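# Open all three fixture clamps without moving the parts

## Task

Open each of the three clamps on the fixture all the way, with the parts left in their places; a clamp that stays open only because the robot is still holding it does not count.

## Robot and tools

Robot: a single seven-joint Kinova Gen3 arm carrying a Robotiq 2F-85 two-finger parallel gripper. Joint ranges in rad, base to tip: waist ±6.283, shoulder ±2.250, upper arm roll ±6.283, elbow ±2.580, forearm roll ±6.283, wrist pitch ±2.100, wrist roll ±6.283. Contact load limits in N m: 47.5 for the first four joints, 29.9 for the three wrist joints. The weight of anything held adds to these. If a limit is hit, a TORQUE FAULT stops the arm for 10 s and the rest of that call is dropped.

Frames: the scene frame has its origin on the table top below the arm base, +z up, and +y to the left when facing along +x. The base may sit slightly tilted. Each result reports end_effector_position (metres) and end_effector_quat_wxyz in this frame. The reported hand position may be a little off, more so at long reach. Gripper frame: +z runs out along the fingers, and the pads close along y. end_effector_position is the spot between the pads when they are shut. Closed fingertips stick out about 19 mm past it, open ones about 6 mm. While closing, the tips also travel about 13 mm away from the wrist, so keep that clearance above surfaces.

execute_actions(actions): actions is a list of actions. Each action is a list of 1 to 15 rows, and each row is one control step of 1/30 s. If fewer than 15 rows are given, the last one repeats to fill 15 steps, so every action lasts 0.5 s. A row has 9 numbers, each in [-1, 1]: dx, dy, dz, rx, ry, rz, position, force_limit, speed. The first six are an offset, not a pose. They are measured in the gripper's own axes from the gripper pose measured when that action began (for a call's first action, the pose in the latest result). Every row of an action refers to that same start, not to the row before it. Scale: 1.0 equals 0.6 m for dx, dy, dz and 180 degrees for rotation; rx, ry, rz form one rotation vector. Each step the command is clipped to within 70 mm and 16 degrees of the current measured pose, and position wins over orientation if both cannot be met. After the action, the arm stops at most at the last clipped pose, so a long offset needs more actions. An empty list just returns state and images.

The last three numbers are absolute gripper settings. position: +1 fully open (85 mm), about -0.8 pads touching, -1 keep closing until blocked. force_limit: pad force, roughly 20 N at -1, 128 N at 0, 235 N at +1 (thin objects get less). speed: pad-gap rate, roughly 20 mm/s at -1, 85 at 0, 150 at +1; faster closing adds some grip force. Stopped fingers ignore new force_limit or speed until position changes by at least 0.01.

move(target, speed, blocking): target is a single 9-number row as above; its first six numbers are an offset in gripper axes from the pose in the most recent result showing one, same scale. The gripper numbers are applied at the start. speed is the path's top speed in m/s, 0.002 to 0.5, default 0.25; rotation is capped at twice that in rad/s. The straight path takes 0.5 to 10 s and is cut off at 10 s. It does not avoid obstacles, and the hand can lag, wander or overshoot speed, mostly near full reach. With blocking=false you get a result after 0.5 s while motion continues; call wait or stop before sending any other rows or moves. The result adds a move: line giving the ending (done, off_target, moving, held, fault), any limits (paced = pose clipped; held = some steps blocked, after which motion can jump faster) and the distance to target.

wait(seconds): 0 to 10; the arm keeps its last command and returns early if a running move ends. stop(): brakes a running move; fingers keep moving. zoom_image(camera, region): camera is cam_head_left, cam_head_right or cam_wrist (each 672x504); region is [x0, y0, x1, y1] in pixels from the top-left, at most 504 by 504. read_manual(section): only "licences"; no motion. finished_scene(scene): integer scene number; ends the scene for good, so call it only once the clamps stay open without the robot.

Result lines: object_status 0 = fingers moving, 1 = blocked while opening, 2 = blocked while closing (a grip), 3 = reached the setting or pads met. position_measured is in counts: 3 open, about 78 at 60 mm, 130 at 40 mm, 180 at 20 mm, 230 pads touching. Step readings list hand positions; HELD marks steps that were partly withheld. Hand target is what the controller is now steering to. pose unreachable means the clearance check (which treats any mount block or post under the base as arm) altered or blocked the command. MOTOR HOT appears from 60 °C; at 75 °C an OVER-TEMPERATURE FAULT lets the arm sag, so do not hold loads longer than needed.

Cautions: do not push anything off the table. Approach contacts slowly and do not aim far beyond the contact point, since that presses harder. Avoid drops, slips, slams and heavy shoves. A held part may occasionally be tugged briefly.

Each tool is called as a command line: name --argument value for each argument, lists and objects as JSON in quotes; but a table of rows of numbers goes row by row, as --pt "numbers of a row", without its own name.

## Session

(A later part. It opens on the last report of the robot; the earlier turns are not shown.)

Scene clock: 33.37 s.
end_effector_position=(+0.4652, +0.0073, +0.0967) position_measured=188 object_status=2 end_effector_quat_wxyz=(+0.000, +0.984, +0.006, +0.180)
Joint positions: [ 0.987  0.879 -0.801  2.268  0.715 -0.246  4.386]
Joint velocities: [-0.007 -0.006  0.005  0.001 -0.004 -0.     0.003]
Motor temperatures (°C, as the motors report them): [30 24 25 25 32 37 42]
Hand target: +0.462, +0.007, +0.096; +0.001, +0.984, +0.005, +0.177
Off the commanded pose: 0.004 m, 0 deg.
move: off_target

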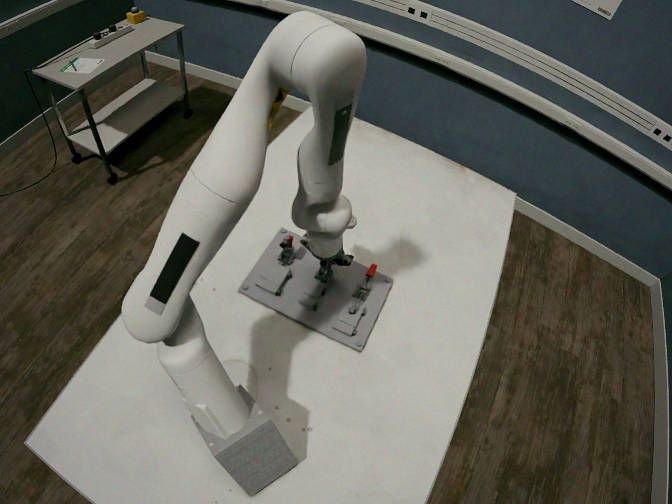

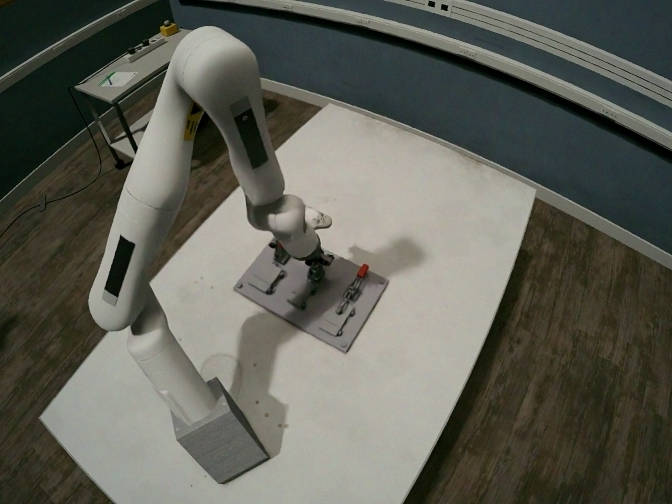

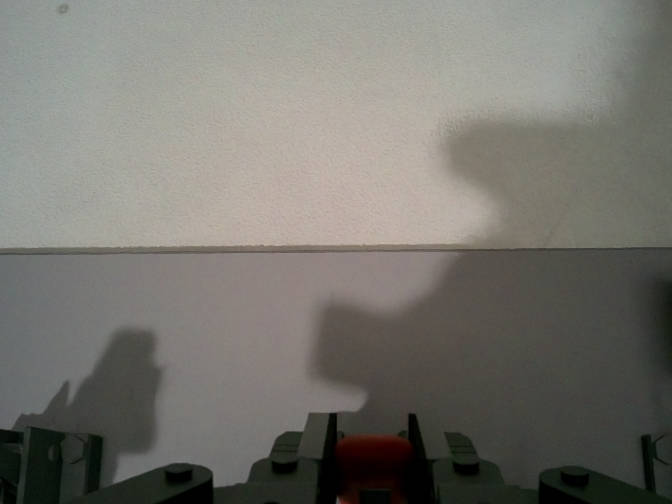

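execute_actions --actions '[[[0,0,0,0,0,0,0.3,-0.3,0.5]]]'

move --target '[0.041,0,-0.109,0,0,0,0.3,-0.3,0.5]' --speed 0.3

move --target '[0.1155,0.18,0.119,0,-0.298,0,0.3,-0.3,0.5]' --speed 0.4

Scene clock: 34.03 s.
end_effector_position=(+0.4652, +0.0073, +0.0967) position_measured=92 object_status=0 end_effector_quat_wxyz=(+0.000, +0.984, +0.006, +0.180)
Joint positions: [ 0.987  0.879 -0.801  2.268  0.716 -0.246  4.386]
Joint velocities: [-0.    -0.001 -0.     0.     0.001  0.     0.001]
Motor temperatures (°C, as the motors report them): [30 24 25 25 32 37 42]
Hand target: +0.465, +0.007, +0.097; +0.000, +0.984, +0.006, +0.180
Off the commanded pose: 0.000 m, 0 deg.
Step readings (end_effector_position):
0: (+0.4652, +0.0073, +0.0967)
1: (+0.4656, +0.0073, +0.0967)
2: (+0.4660, +0.0073, +0.0967)
4: (+0.4657, +0.0074, +0.0967)
8: (+0.4652, +0.0073, +0.0966)
15: end_effector_position above

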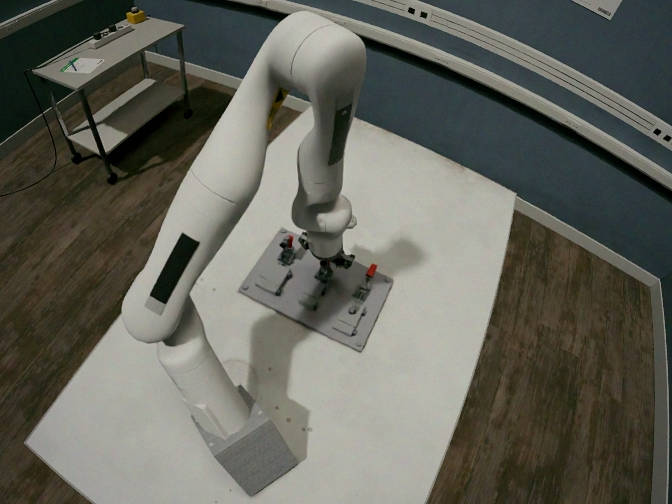

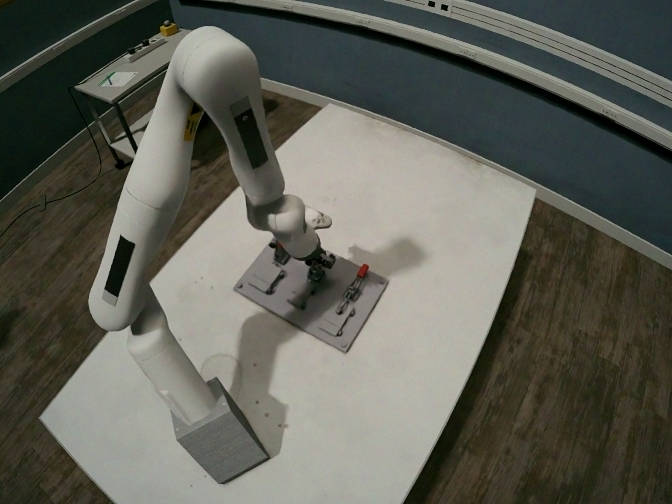

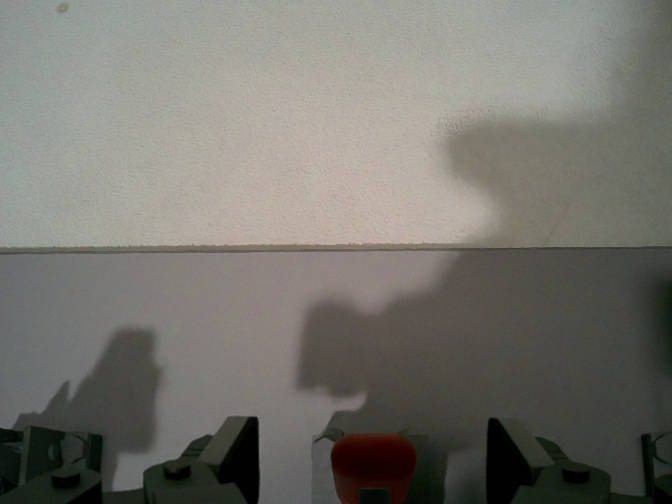

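Scene clock: 35.07 s.
end_effector_position=(+0.4647, +0.0077, +0.1660) position_measured=91 object_status=3 end_effector_quat_wxyz=(+0.001, +0.984, +0.007, +0.180)
Joint positions: [ 1.336  0.9   -1.193  2.232  0.819  0.101  4.306]
Joint velocities: [ 0.007  0.007 -0.001 -0.    -0.001  0.     0.   ]
Motor temperatures (°C, as the motors report them): [30 24 25 25 32 37 42]
Hand target: +0.465, +0.007, +0.166; +0.000, +0.984, +0.007, +0.180
Off the commanded pose: 0.001 m, 0 deg.
move: done

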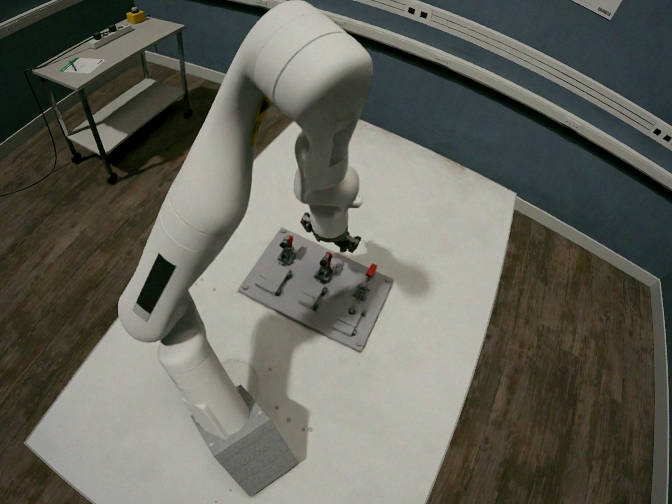

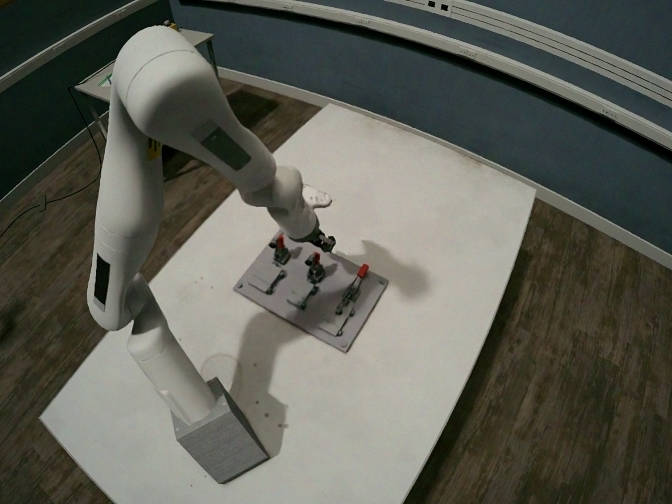

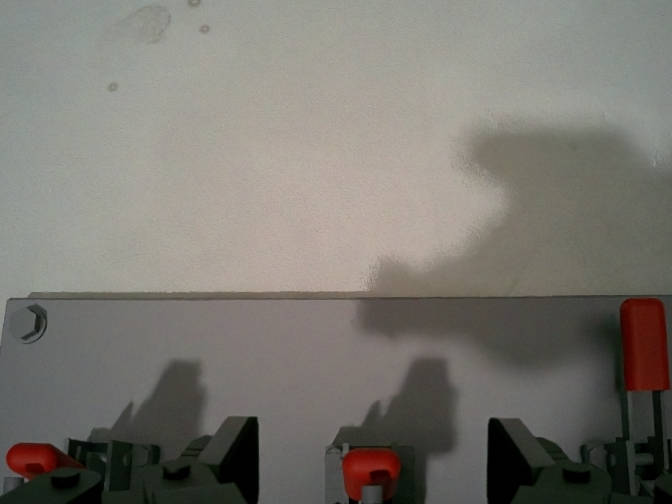

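Scene clock: 37.00 s.
end_effector_position=(+0.5578, -0.0993, +0.1262) position_measured=91 object_status=3 end_effector_quat_wxyz=(+0.004, +0.959, +0.006, -0.282)
Joint positions: [ 0.594  1.385 -1.109  0.586  0.599  1.848  4.893]
Joint velocities: [-0.018  0.009 -0.    -0.012 -0.001  0.003  0.001]
Motor temperatures (°C, as the motors report them): [30 24 25 25 32 37 42]
Hand target: +0.558, -0.099, +0.125; +0.004, +0.959, +0.007, -0.282
Off the commanded pose: 0.003 m, 0 deg.
move: done

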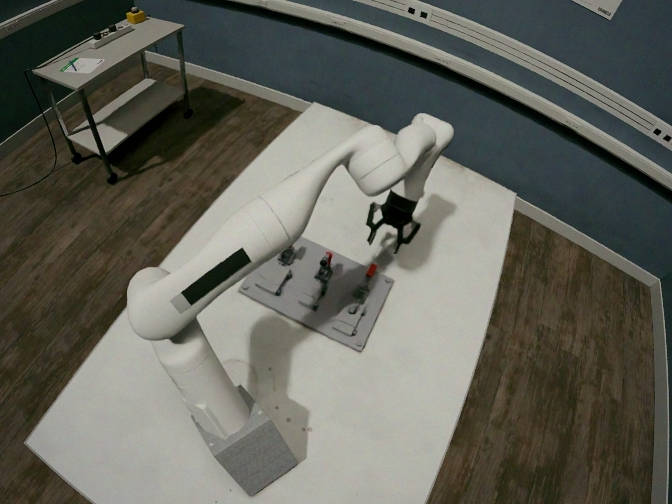

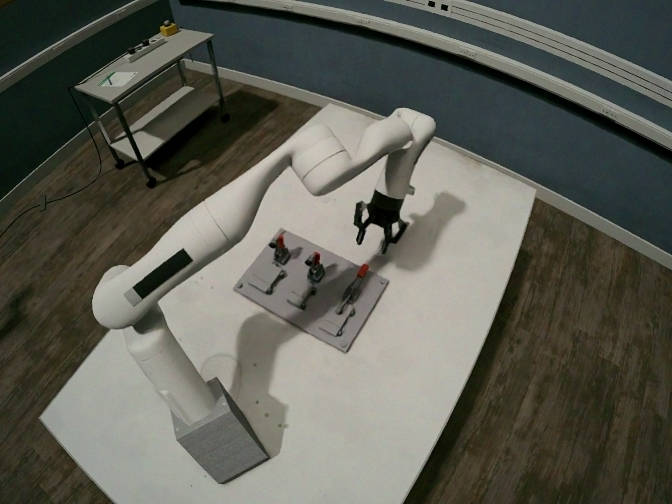

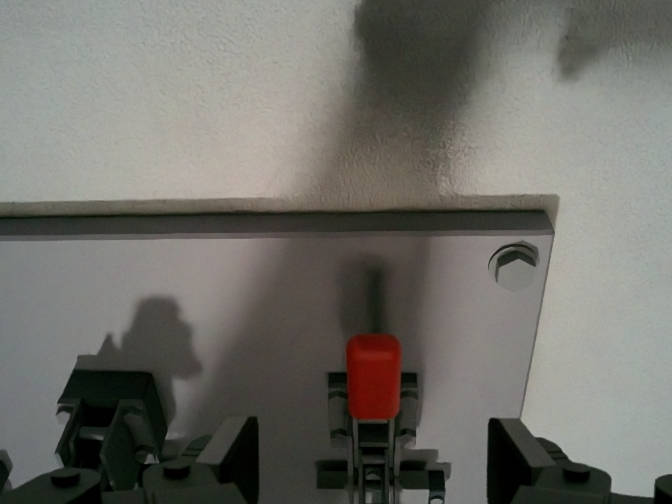

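move --target '[0.011,0.001,0.114,0,0,0,0.3,-0.3,0]' --speed 0.15

Scene clock: 37.87 s.
end_effector_position=(+0.5264, -0.1004, +0.0650) position_measured=91 object_status=3 end_effector_quat_wxyz=(+0.004, +0.959, +0.006, -0.282)
Joint positions: [ 0.636  1.427 -1.106  0.801  0.614  1.658  4.82 ]
Joint velocities: [ 0.005  0.     0.001  0.001  0.    -0.001 -0.001]
Motor temperatures (°C, as the motors report them): [30 24 25 25 32 37 42]
Hand target: +0.526, -0.101, +0.065; +0.004, +0.959, +0.006, -0.282
Off the commanded pose: 0.000 m, 0 deg.
move: done

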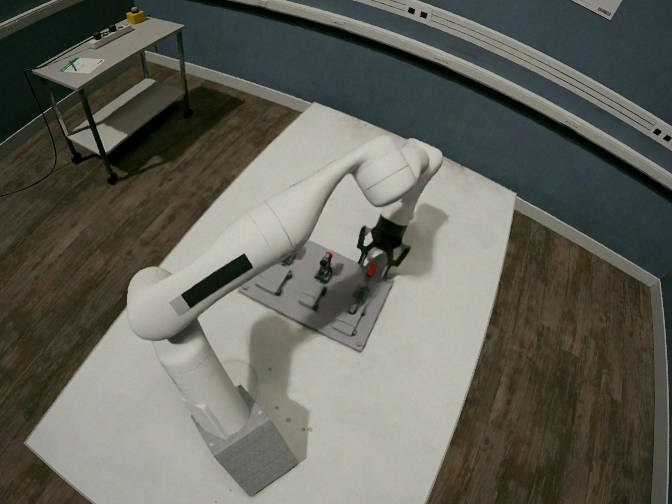

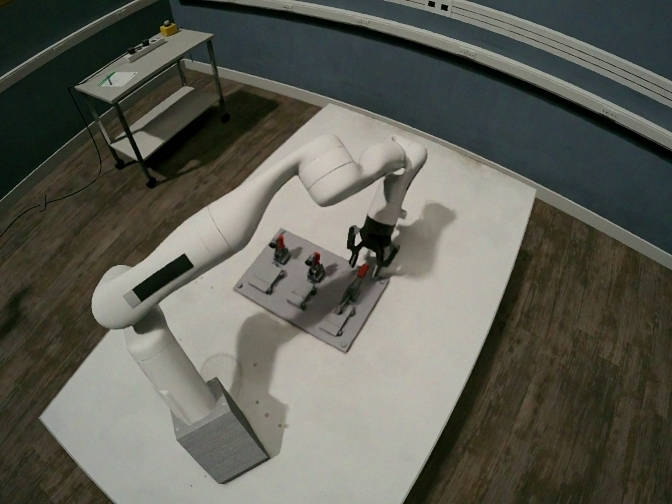

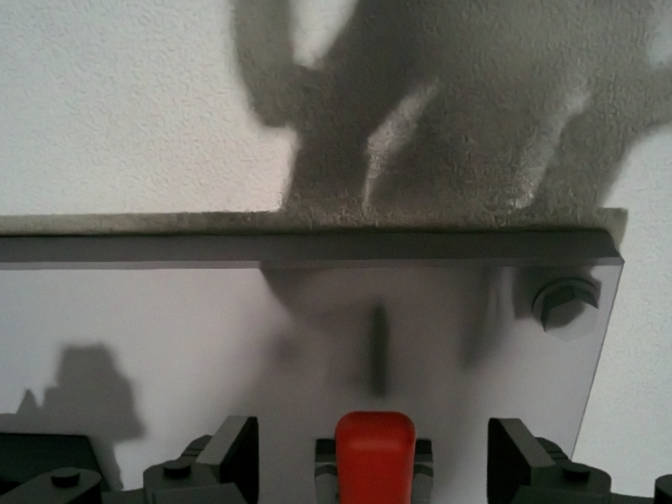

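execute_actions --actions '[[[0,0.001,0.009,0,0,0,0.3,-0.3,0]],[[0,0,0,0,0,0,-1,-0.3,0]],[[0,0,0,0,0,0,-1,-0.3,0]]]'

move --target '[-0.020,0.0004,-0.0095,0,0.083,0,-1,-0.3,0]' --speed 0.12

Scene clock: 39.53 s.
end_effector_position=(+0.5236, -0.1011, +0.0605) position_measured=189 object_status=2 end_effector_quat_wxyz=(+0.004, +0.959, +0.007, -0.282)
Joint positions: [ 0.639  1.43  -1.105  0.816  0.617  1.645  4.816]
Joint velocities: [ 0.    -0.001 -0.    -0.     0.001  0.     0.003]
Motor temperatures (°C, as the motors report them): [30 24 25 25 32 37 42]
Hand target: +0.524, -0.101, +0.060; +0.004, +0.959, +0.006, -0.282
Off the commanded pose: 0.000 m, 0 deg.
Step readings (end_effector_position; steps 1 to 15: 1st action; 16 to 30: 2nd action; 31 to 45: 3rd action):
0: (+0.5264, -0.1006, +0.0651)
1: (+0.5261, -0.1006, +0.0648)
2: (+0.5252, -0.1008, +0.0633)
4: (+0.5235, -0.1013, +0.0606)
8: (+0.5235, -0.1010, +0.0604)
15: (+0.5235, -0.1011, +0.0604)
16: (+0.5235, -0.1011, +0.0604)
17: (+0.5235, -0.1011, +0.0604)
19: (+0.5235, -0.1011, +0.0604)
23: (+0.5235, -0.1011, +0.0604)
30: (+0.5236, -0.1011, +0.0605)
31: (+0.5236, -0.1011, +0.0605)
32: (+0.5236, -0.1011, +0.0605)
34: (+0.5236, -0.1011, +0.0605)
38: (+0.5236, -0.1011, +0.0605)
45: end_effector_position above

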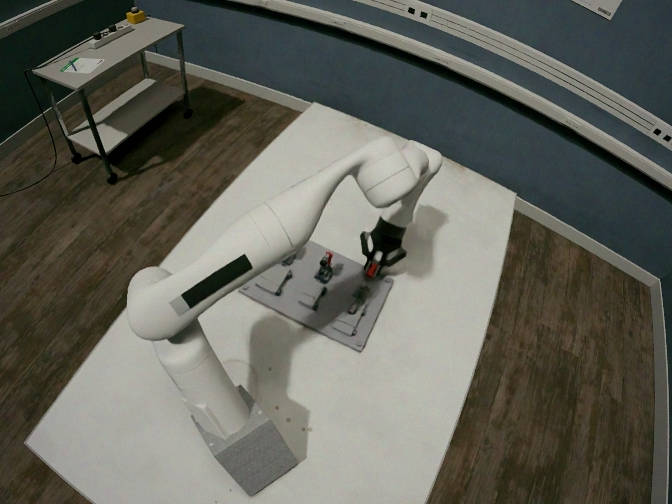

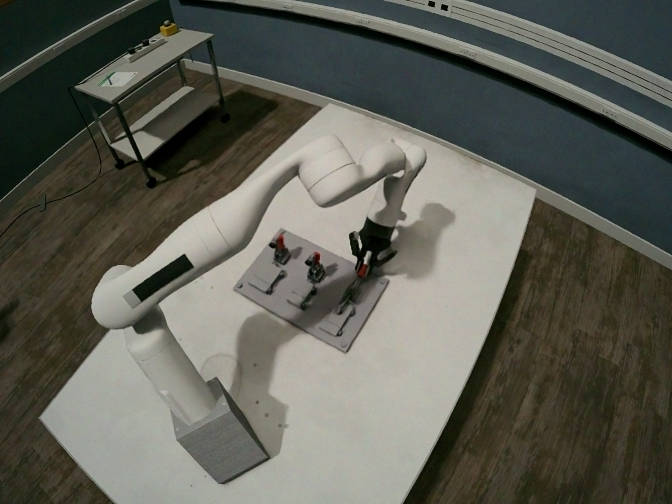

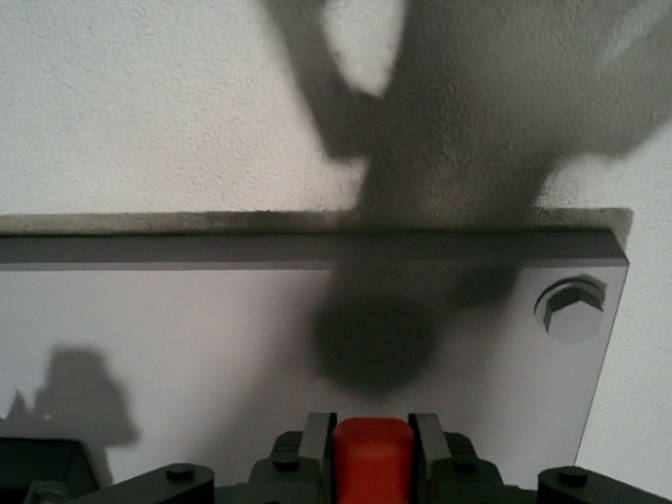

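Scene clock: 40.93 s.
end_effector_position=(+0.5154, -0.1013, +0.0715) position_measured=189 object_status=2 end_effector_quat_wxyz=(+0.003, +0.988, +0.007, -0.156)
Joint positions: [ 0.88   1.343 -1.167  1.237  0.644  1.253  4.713]
Joint velocities: [ 0.005 -0.001 -0.002  0.005 -0.001 -0.004  0.001]
Motor temperatures (°C, as the motors report them): [30 24 25 26 32 37 42]
Hand target: +0.516, -0.101, +0.072; +0.003, +0.988, +0.007, -0.155
Off the commanded pose: 0.001 m, 0 deg.
move: done

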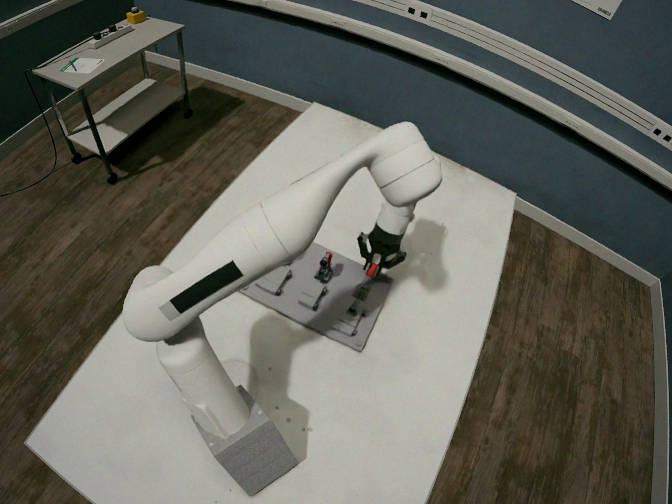

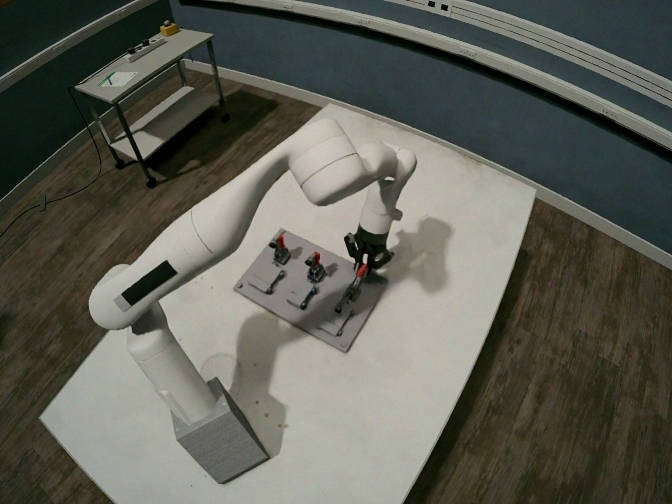

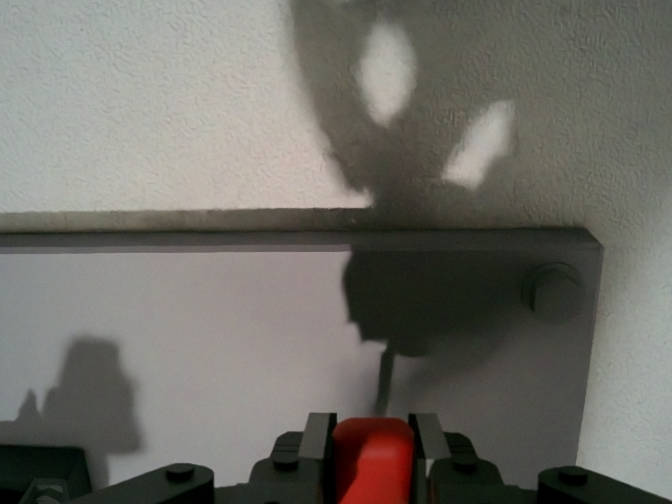

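move --target '[-0.0215,0.0005,-0.0075,0,0.083,0,-1,-0.3,0]' --speed 0.2

move --target '[-0.0215,0.0005,-0.0075,0,0.083,0,-1,-0.3,0]' --speed 0.2

execute_actions --actions '[[[0,0,0,0,0,0,-0.2,-0.3,0]]]'

move --target '[0,0,0,0,-0.122,0,-0.2,-0.3,0]' --speed 0.35

execute_actions --actions '[[[0,0,0,0,0,0,-1,-0.6,0]]]'

move --target '[-0.0228,0.0008,0,0,0.083,0,-1,-0.6,0]' --speed 0.2

Scene clock: 42.23 s.
end_effector_position=(+0.5043, -0.1016, +0.0802) position_measured=189 object_status=2 end_effector_quat_wxyz=(+0.003, +1.000, +0.008, -0.027)
Joint positions: [ 1.086  1.299 -1.197  1.58   0.727  0.867  4.628]
Joint velocities: [ 0.004  0.001 -0.001  0.004  0.    -0.004 -0.   ]
Motor temperatures (°C, as the motors report them): [30 24 25 26 32 37 42]
Hand target: +0.504, -0.102, +0.080; +0.002, +1.000, +0.008, -0.027
Off the commanded pose: 0.000 m, 0 deg.
move: done

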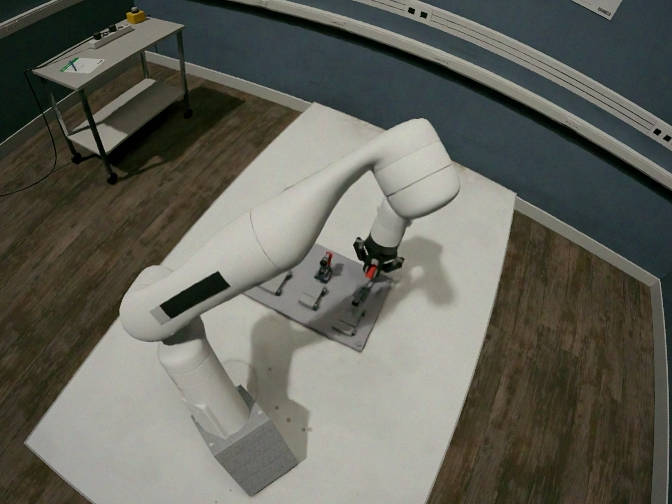

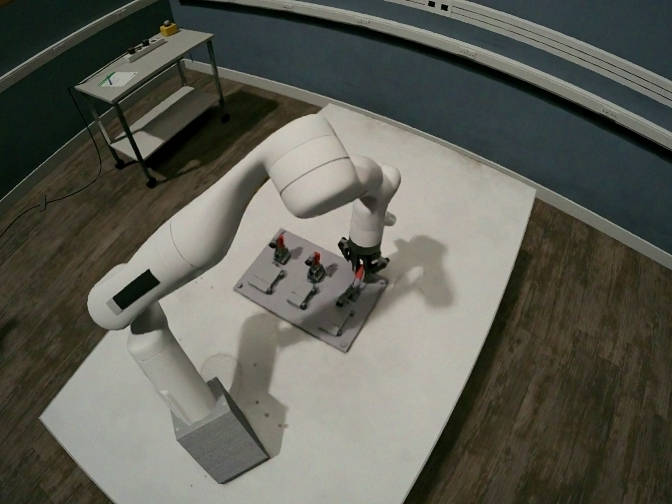

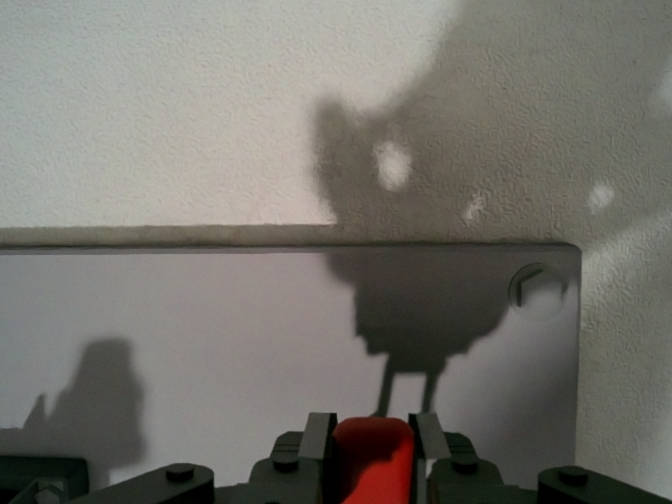

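Scene clock: 43.20 s.
end_effector_position=(+0.4914, -0.1019, +0.0859) position_measured=189 object_status=2 end_effector_quat_wxyz=(+0.002, +0.995, +0.008, +0.103)
Joint positions: [ 1.237  1.268 -1.139  1.87   0.88   0.438  4.516]
Joint velocities: [ 0.001 -0.001  0.002  0.003  0.003 -0.004 -0.002]
Motor temperatures (°C, as the motors report them): [30 24 25 26 32 37 42]
Hand target: +0.491, -0.102, +0.085; +0.001, +0.995, +0.008, +0.103
Off the commanded pose: 0.001 m, 0 deg.
move: done

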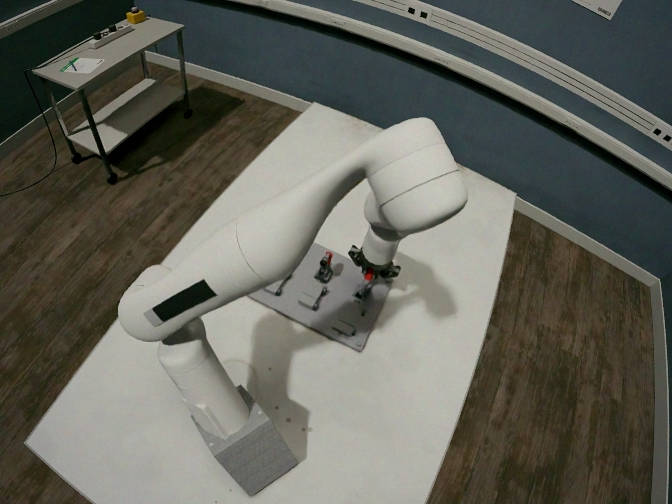

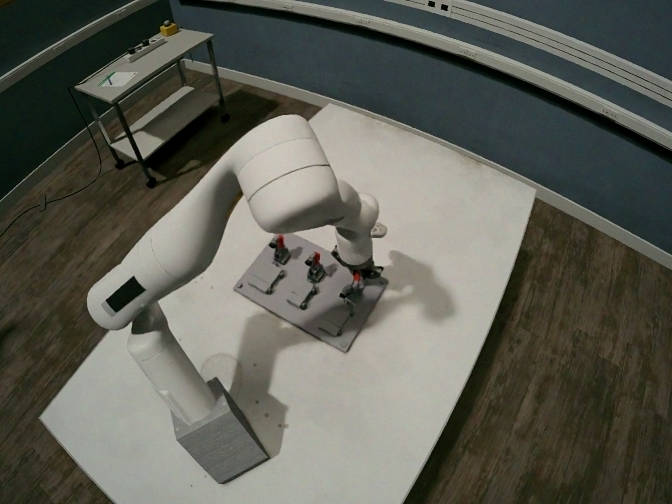

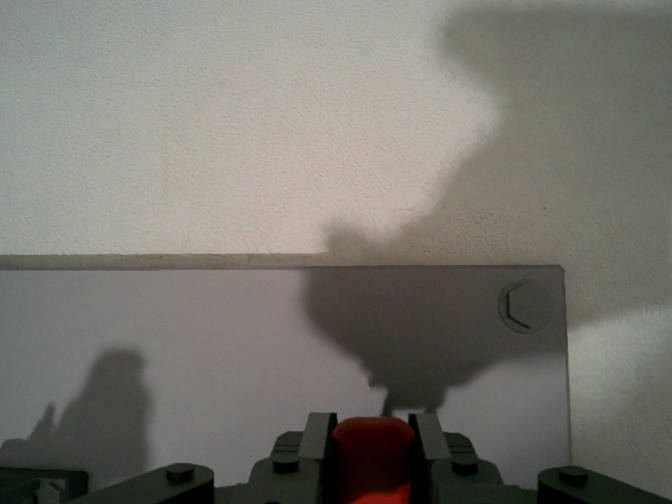

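Scene clock: 43.70 s.
end_effector_position=(+0.4914, -0.1019, +0.0859) position_measured=154 object_status=0 end_effector_quat_wxyz=(+0.002, +0.995, +0.008, +0.103)
Joint positions: [ 1.237  1.268 -1.139  1.87   0.88   0.438  4.516]
Joint velocities: [-0.     0.002  0.    -0.     0.     0.    -0.   ]
Motor temperatures (°C, as the motors report them): [30 24 25 26 32 37 42]
Hand target: +0.491, -0.102, +0.086; +0.002, +0.995, +0.008, +0.103
Off the commanded pose: 0.000 m, 0 deg.
Step readings (end_effector_position):
0: (+0.4914, -0.1019, +0.0859)
1: (+0.4912, -0.1020, +0.0861)
2: (+0.4908, -0.1019, +0.0860)
4: (+0.4911, -0.1019, +0.0859)
8: (+0.4914, -0.1019, +0.0859)
15: end_effector_position above

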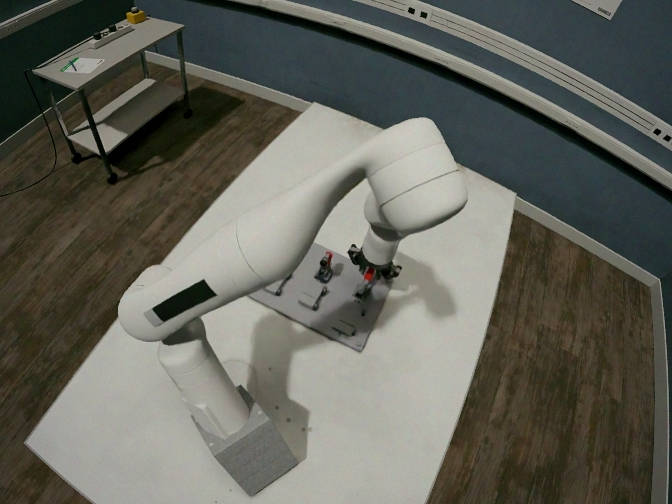

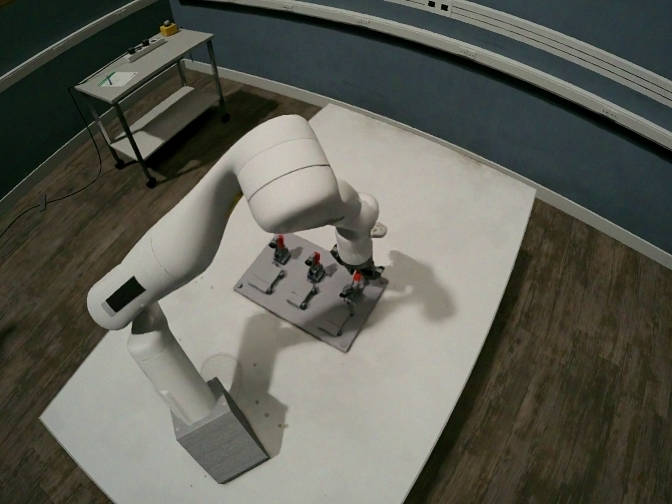

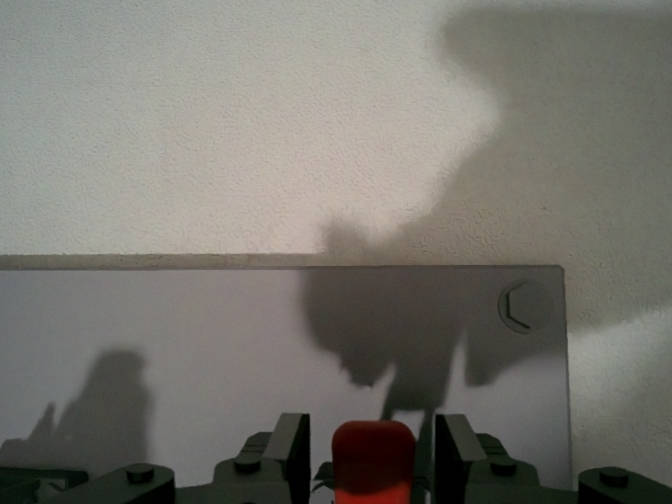

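Scene clock: 44.70 s.
end_effector_position=(+0.4916, -0.1024, +0.0865) position_measured=154 object_status=3 end_effector_quat_wxyz=(+0.004, +0.996, +0.007, -0.088)
Joint positions: [ 1.041  1.298 -1.194  1.492  0.684  1.031  4.661]
Joint velocities: [-0.012  0.005 -0.002 -0.003 -0.     0.    -0.001]
Motor temperatures (°C, as the motors report them): [30 24 25 26 32 37 42]
Hand target: +0.492, -0.102, +0.086; +0.003, +0.996, +0.008, -0.088
Off the commanded pose: 0.001 m, 0 deg.
move: done

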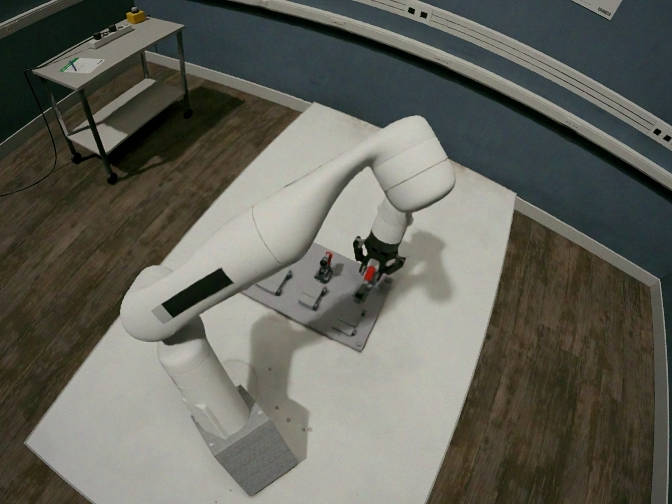

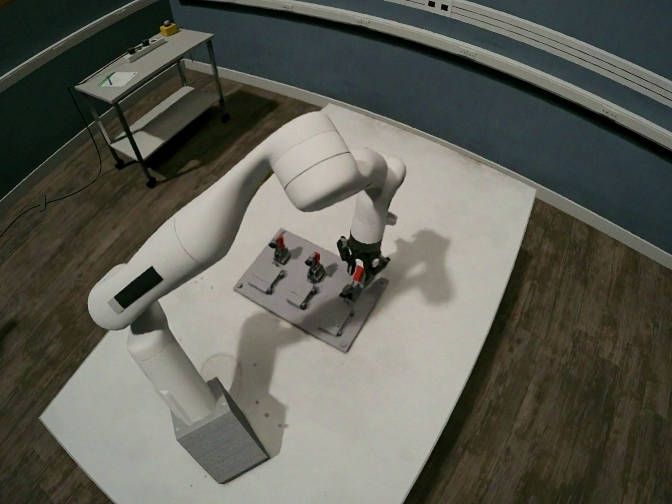

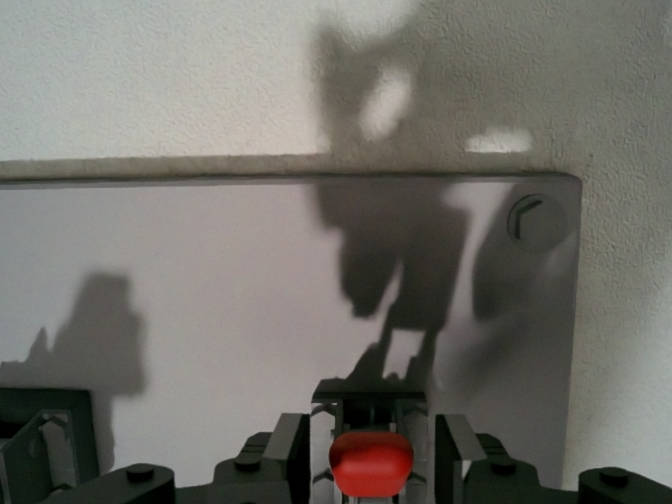

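Scene clock: 45.20 s.
end_effector_position=(+0.4917, -0.1019, +0.0867) position_measured=188 object_status=2 end_effector_quat_wxyz=(+0.003, +0.996, +0.008, -0.088)
Joint positions: [ 1.041  1.297 -1.195  1.492  0.683  1.031  4.661]
Joint velocities: [-0.    -0.001  0.    -0.    -0.001  0.    -0.   ]
Motor temperatures (°C, as the motors report them): [30 24 25 26 32 37 42]
Hand target: +0.492, -0.102, +0.087; +0.004, +0.996, +0.007, -0.088
Off the commanded pose: 0.000 m, 0 deg.
Step readings (end_effector_position):
0: (+0.4916, -0.1024, +0.0865)
1: (+0.4916, -0.1024, +0.0866)
2: (+0.4916, -0.1025, +0.0867)
4: (+0.4916, -0.1025, +0.0866)
8: (+0.4917, -0.1019, +0.0867)
15: end_effector_position above

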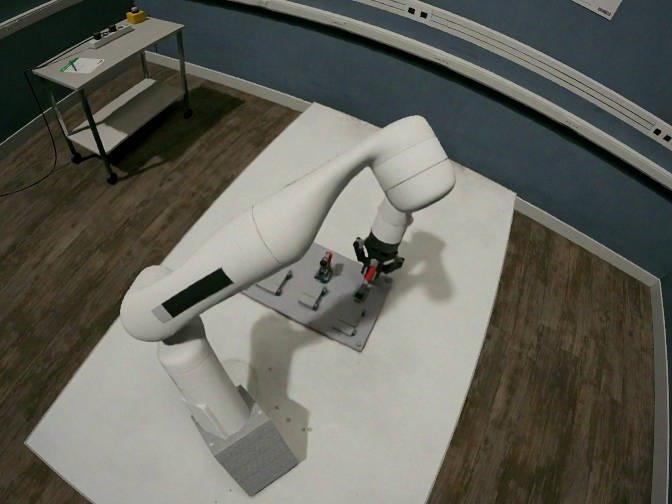

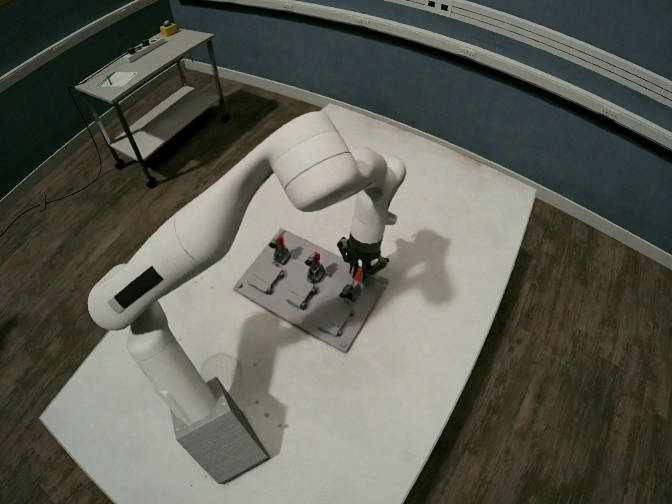

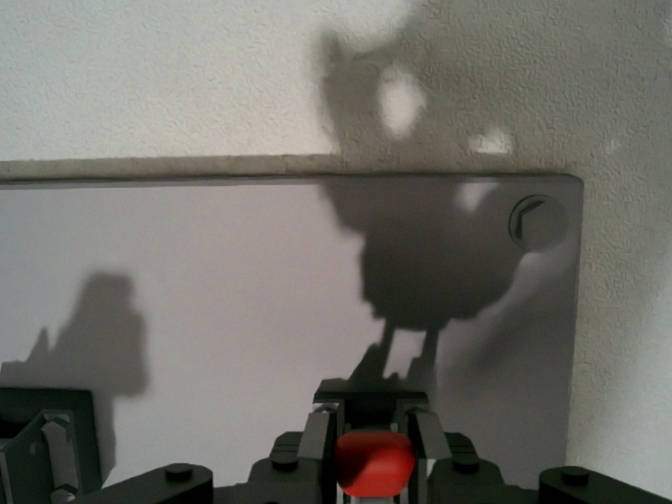

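Scene clock: 46.17 s.
end_effector_position=(+0.4777, -0.1023, +0.0889) position_measured=188 object_status=2 end_effector_quat_wxyz=(+0.002, +0.999, +0.008, +0.042)
Joint positions: [ 1.218  1.274 -1.181  1.798  0.81   0.629  4.569]
Joint velocities: [ 0.004  0.001  0.001  0.004  0.    -0.006 -0.001]
Motor temperatures (°C, as the motors report them): [30 24 25 26 32 37 42]
Hand target: +0.478, -0.103, +0.089; +0.002, +0.999, +0.008, +0.042
Off the commanded pose: 0.001 m, 0 deg.
move: done

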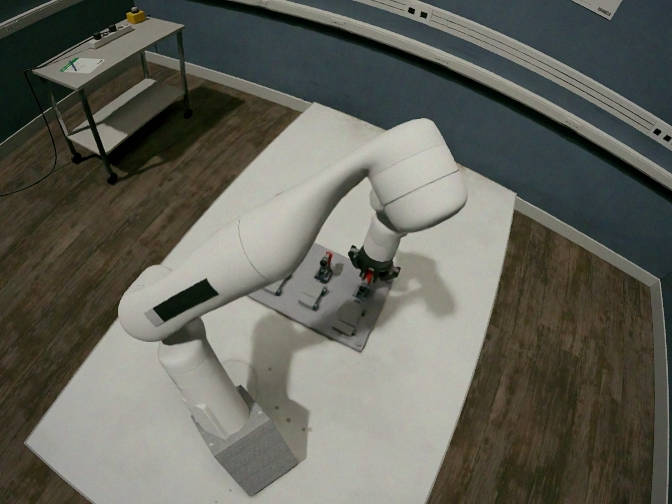

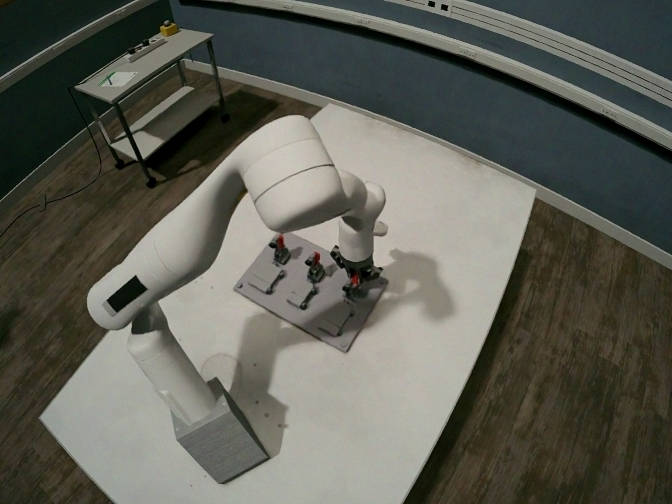

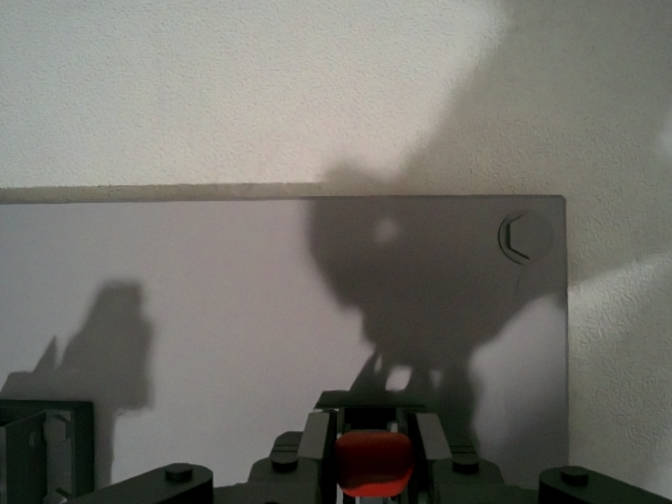

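Stop expected ≈0.469.

move --target '[-0.020,0.0006,0,0,0.06,0,-1,-0.6,0]' --speed 0.1

Scene clock: 48.70 s.
end_effector_position=(+0.4668, -0.1025, +0.0883) position_measured=188 object_status=2 end_effector_quat_wxyz=(+0.001, +0.991, +0.008, +0.137)
Joint positions: [ 1.288  1.24  -1.067  1.993  0.957  0.264  4.469]
Joint velocities: [-0.002 -0.004  0.002  0.001  0.001 -0.002 -0.001]
Motor temperatures (°C, as the motors report them): [30 24 25 26 32 37 42]
Hand target: +0.466, -0.103, +0.088; +0.001, +0.991, +0.008, +0.136
Off the commanded pose: 0.001 m, 0 deg.
move: done

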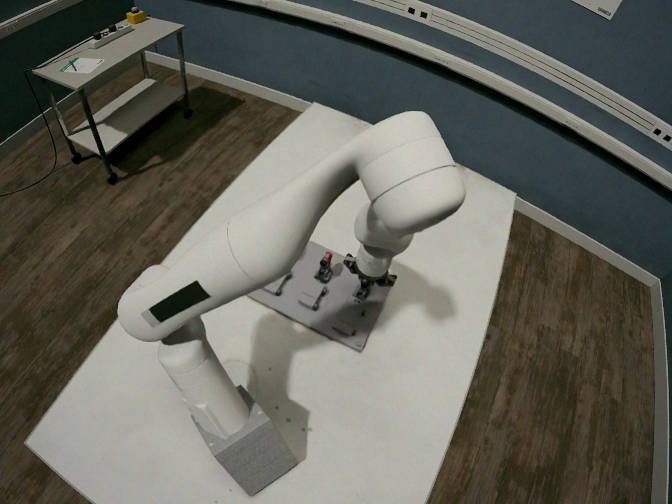

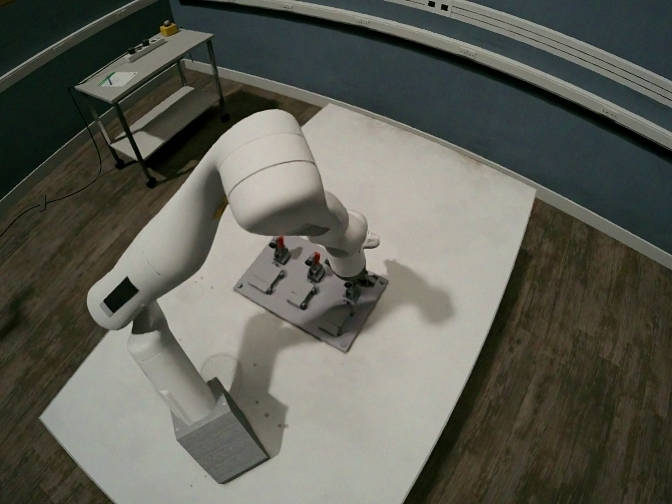

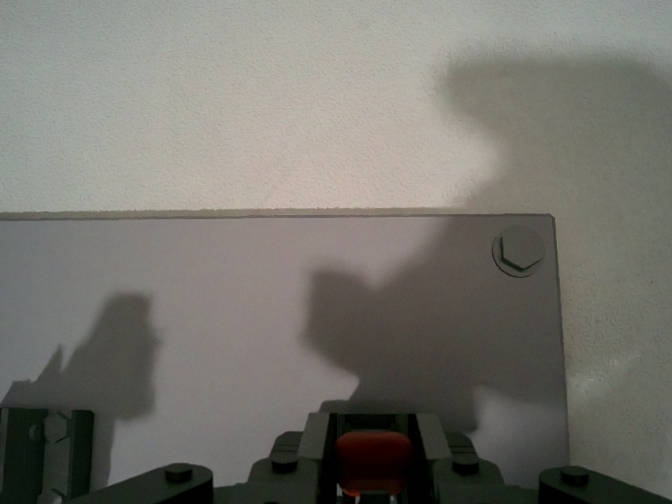

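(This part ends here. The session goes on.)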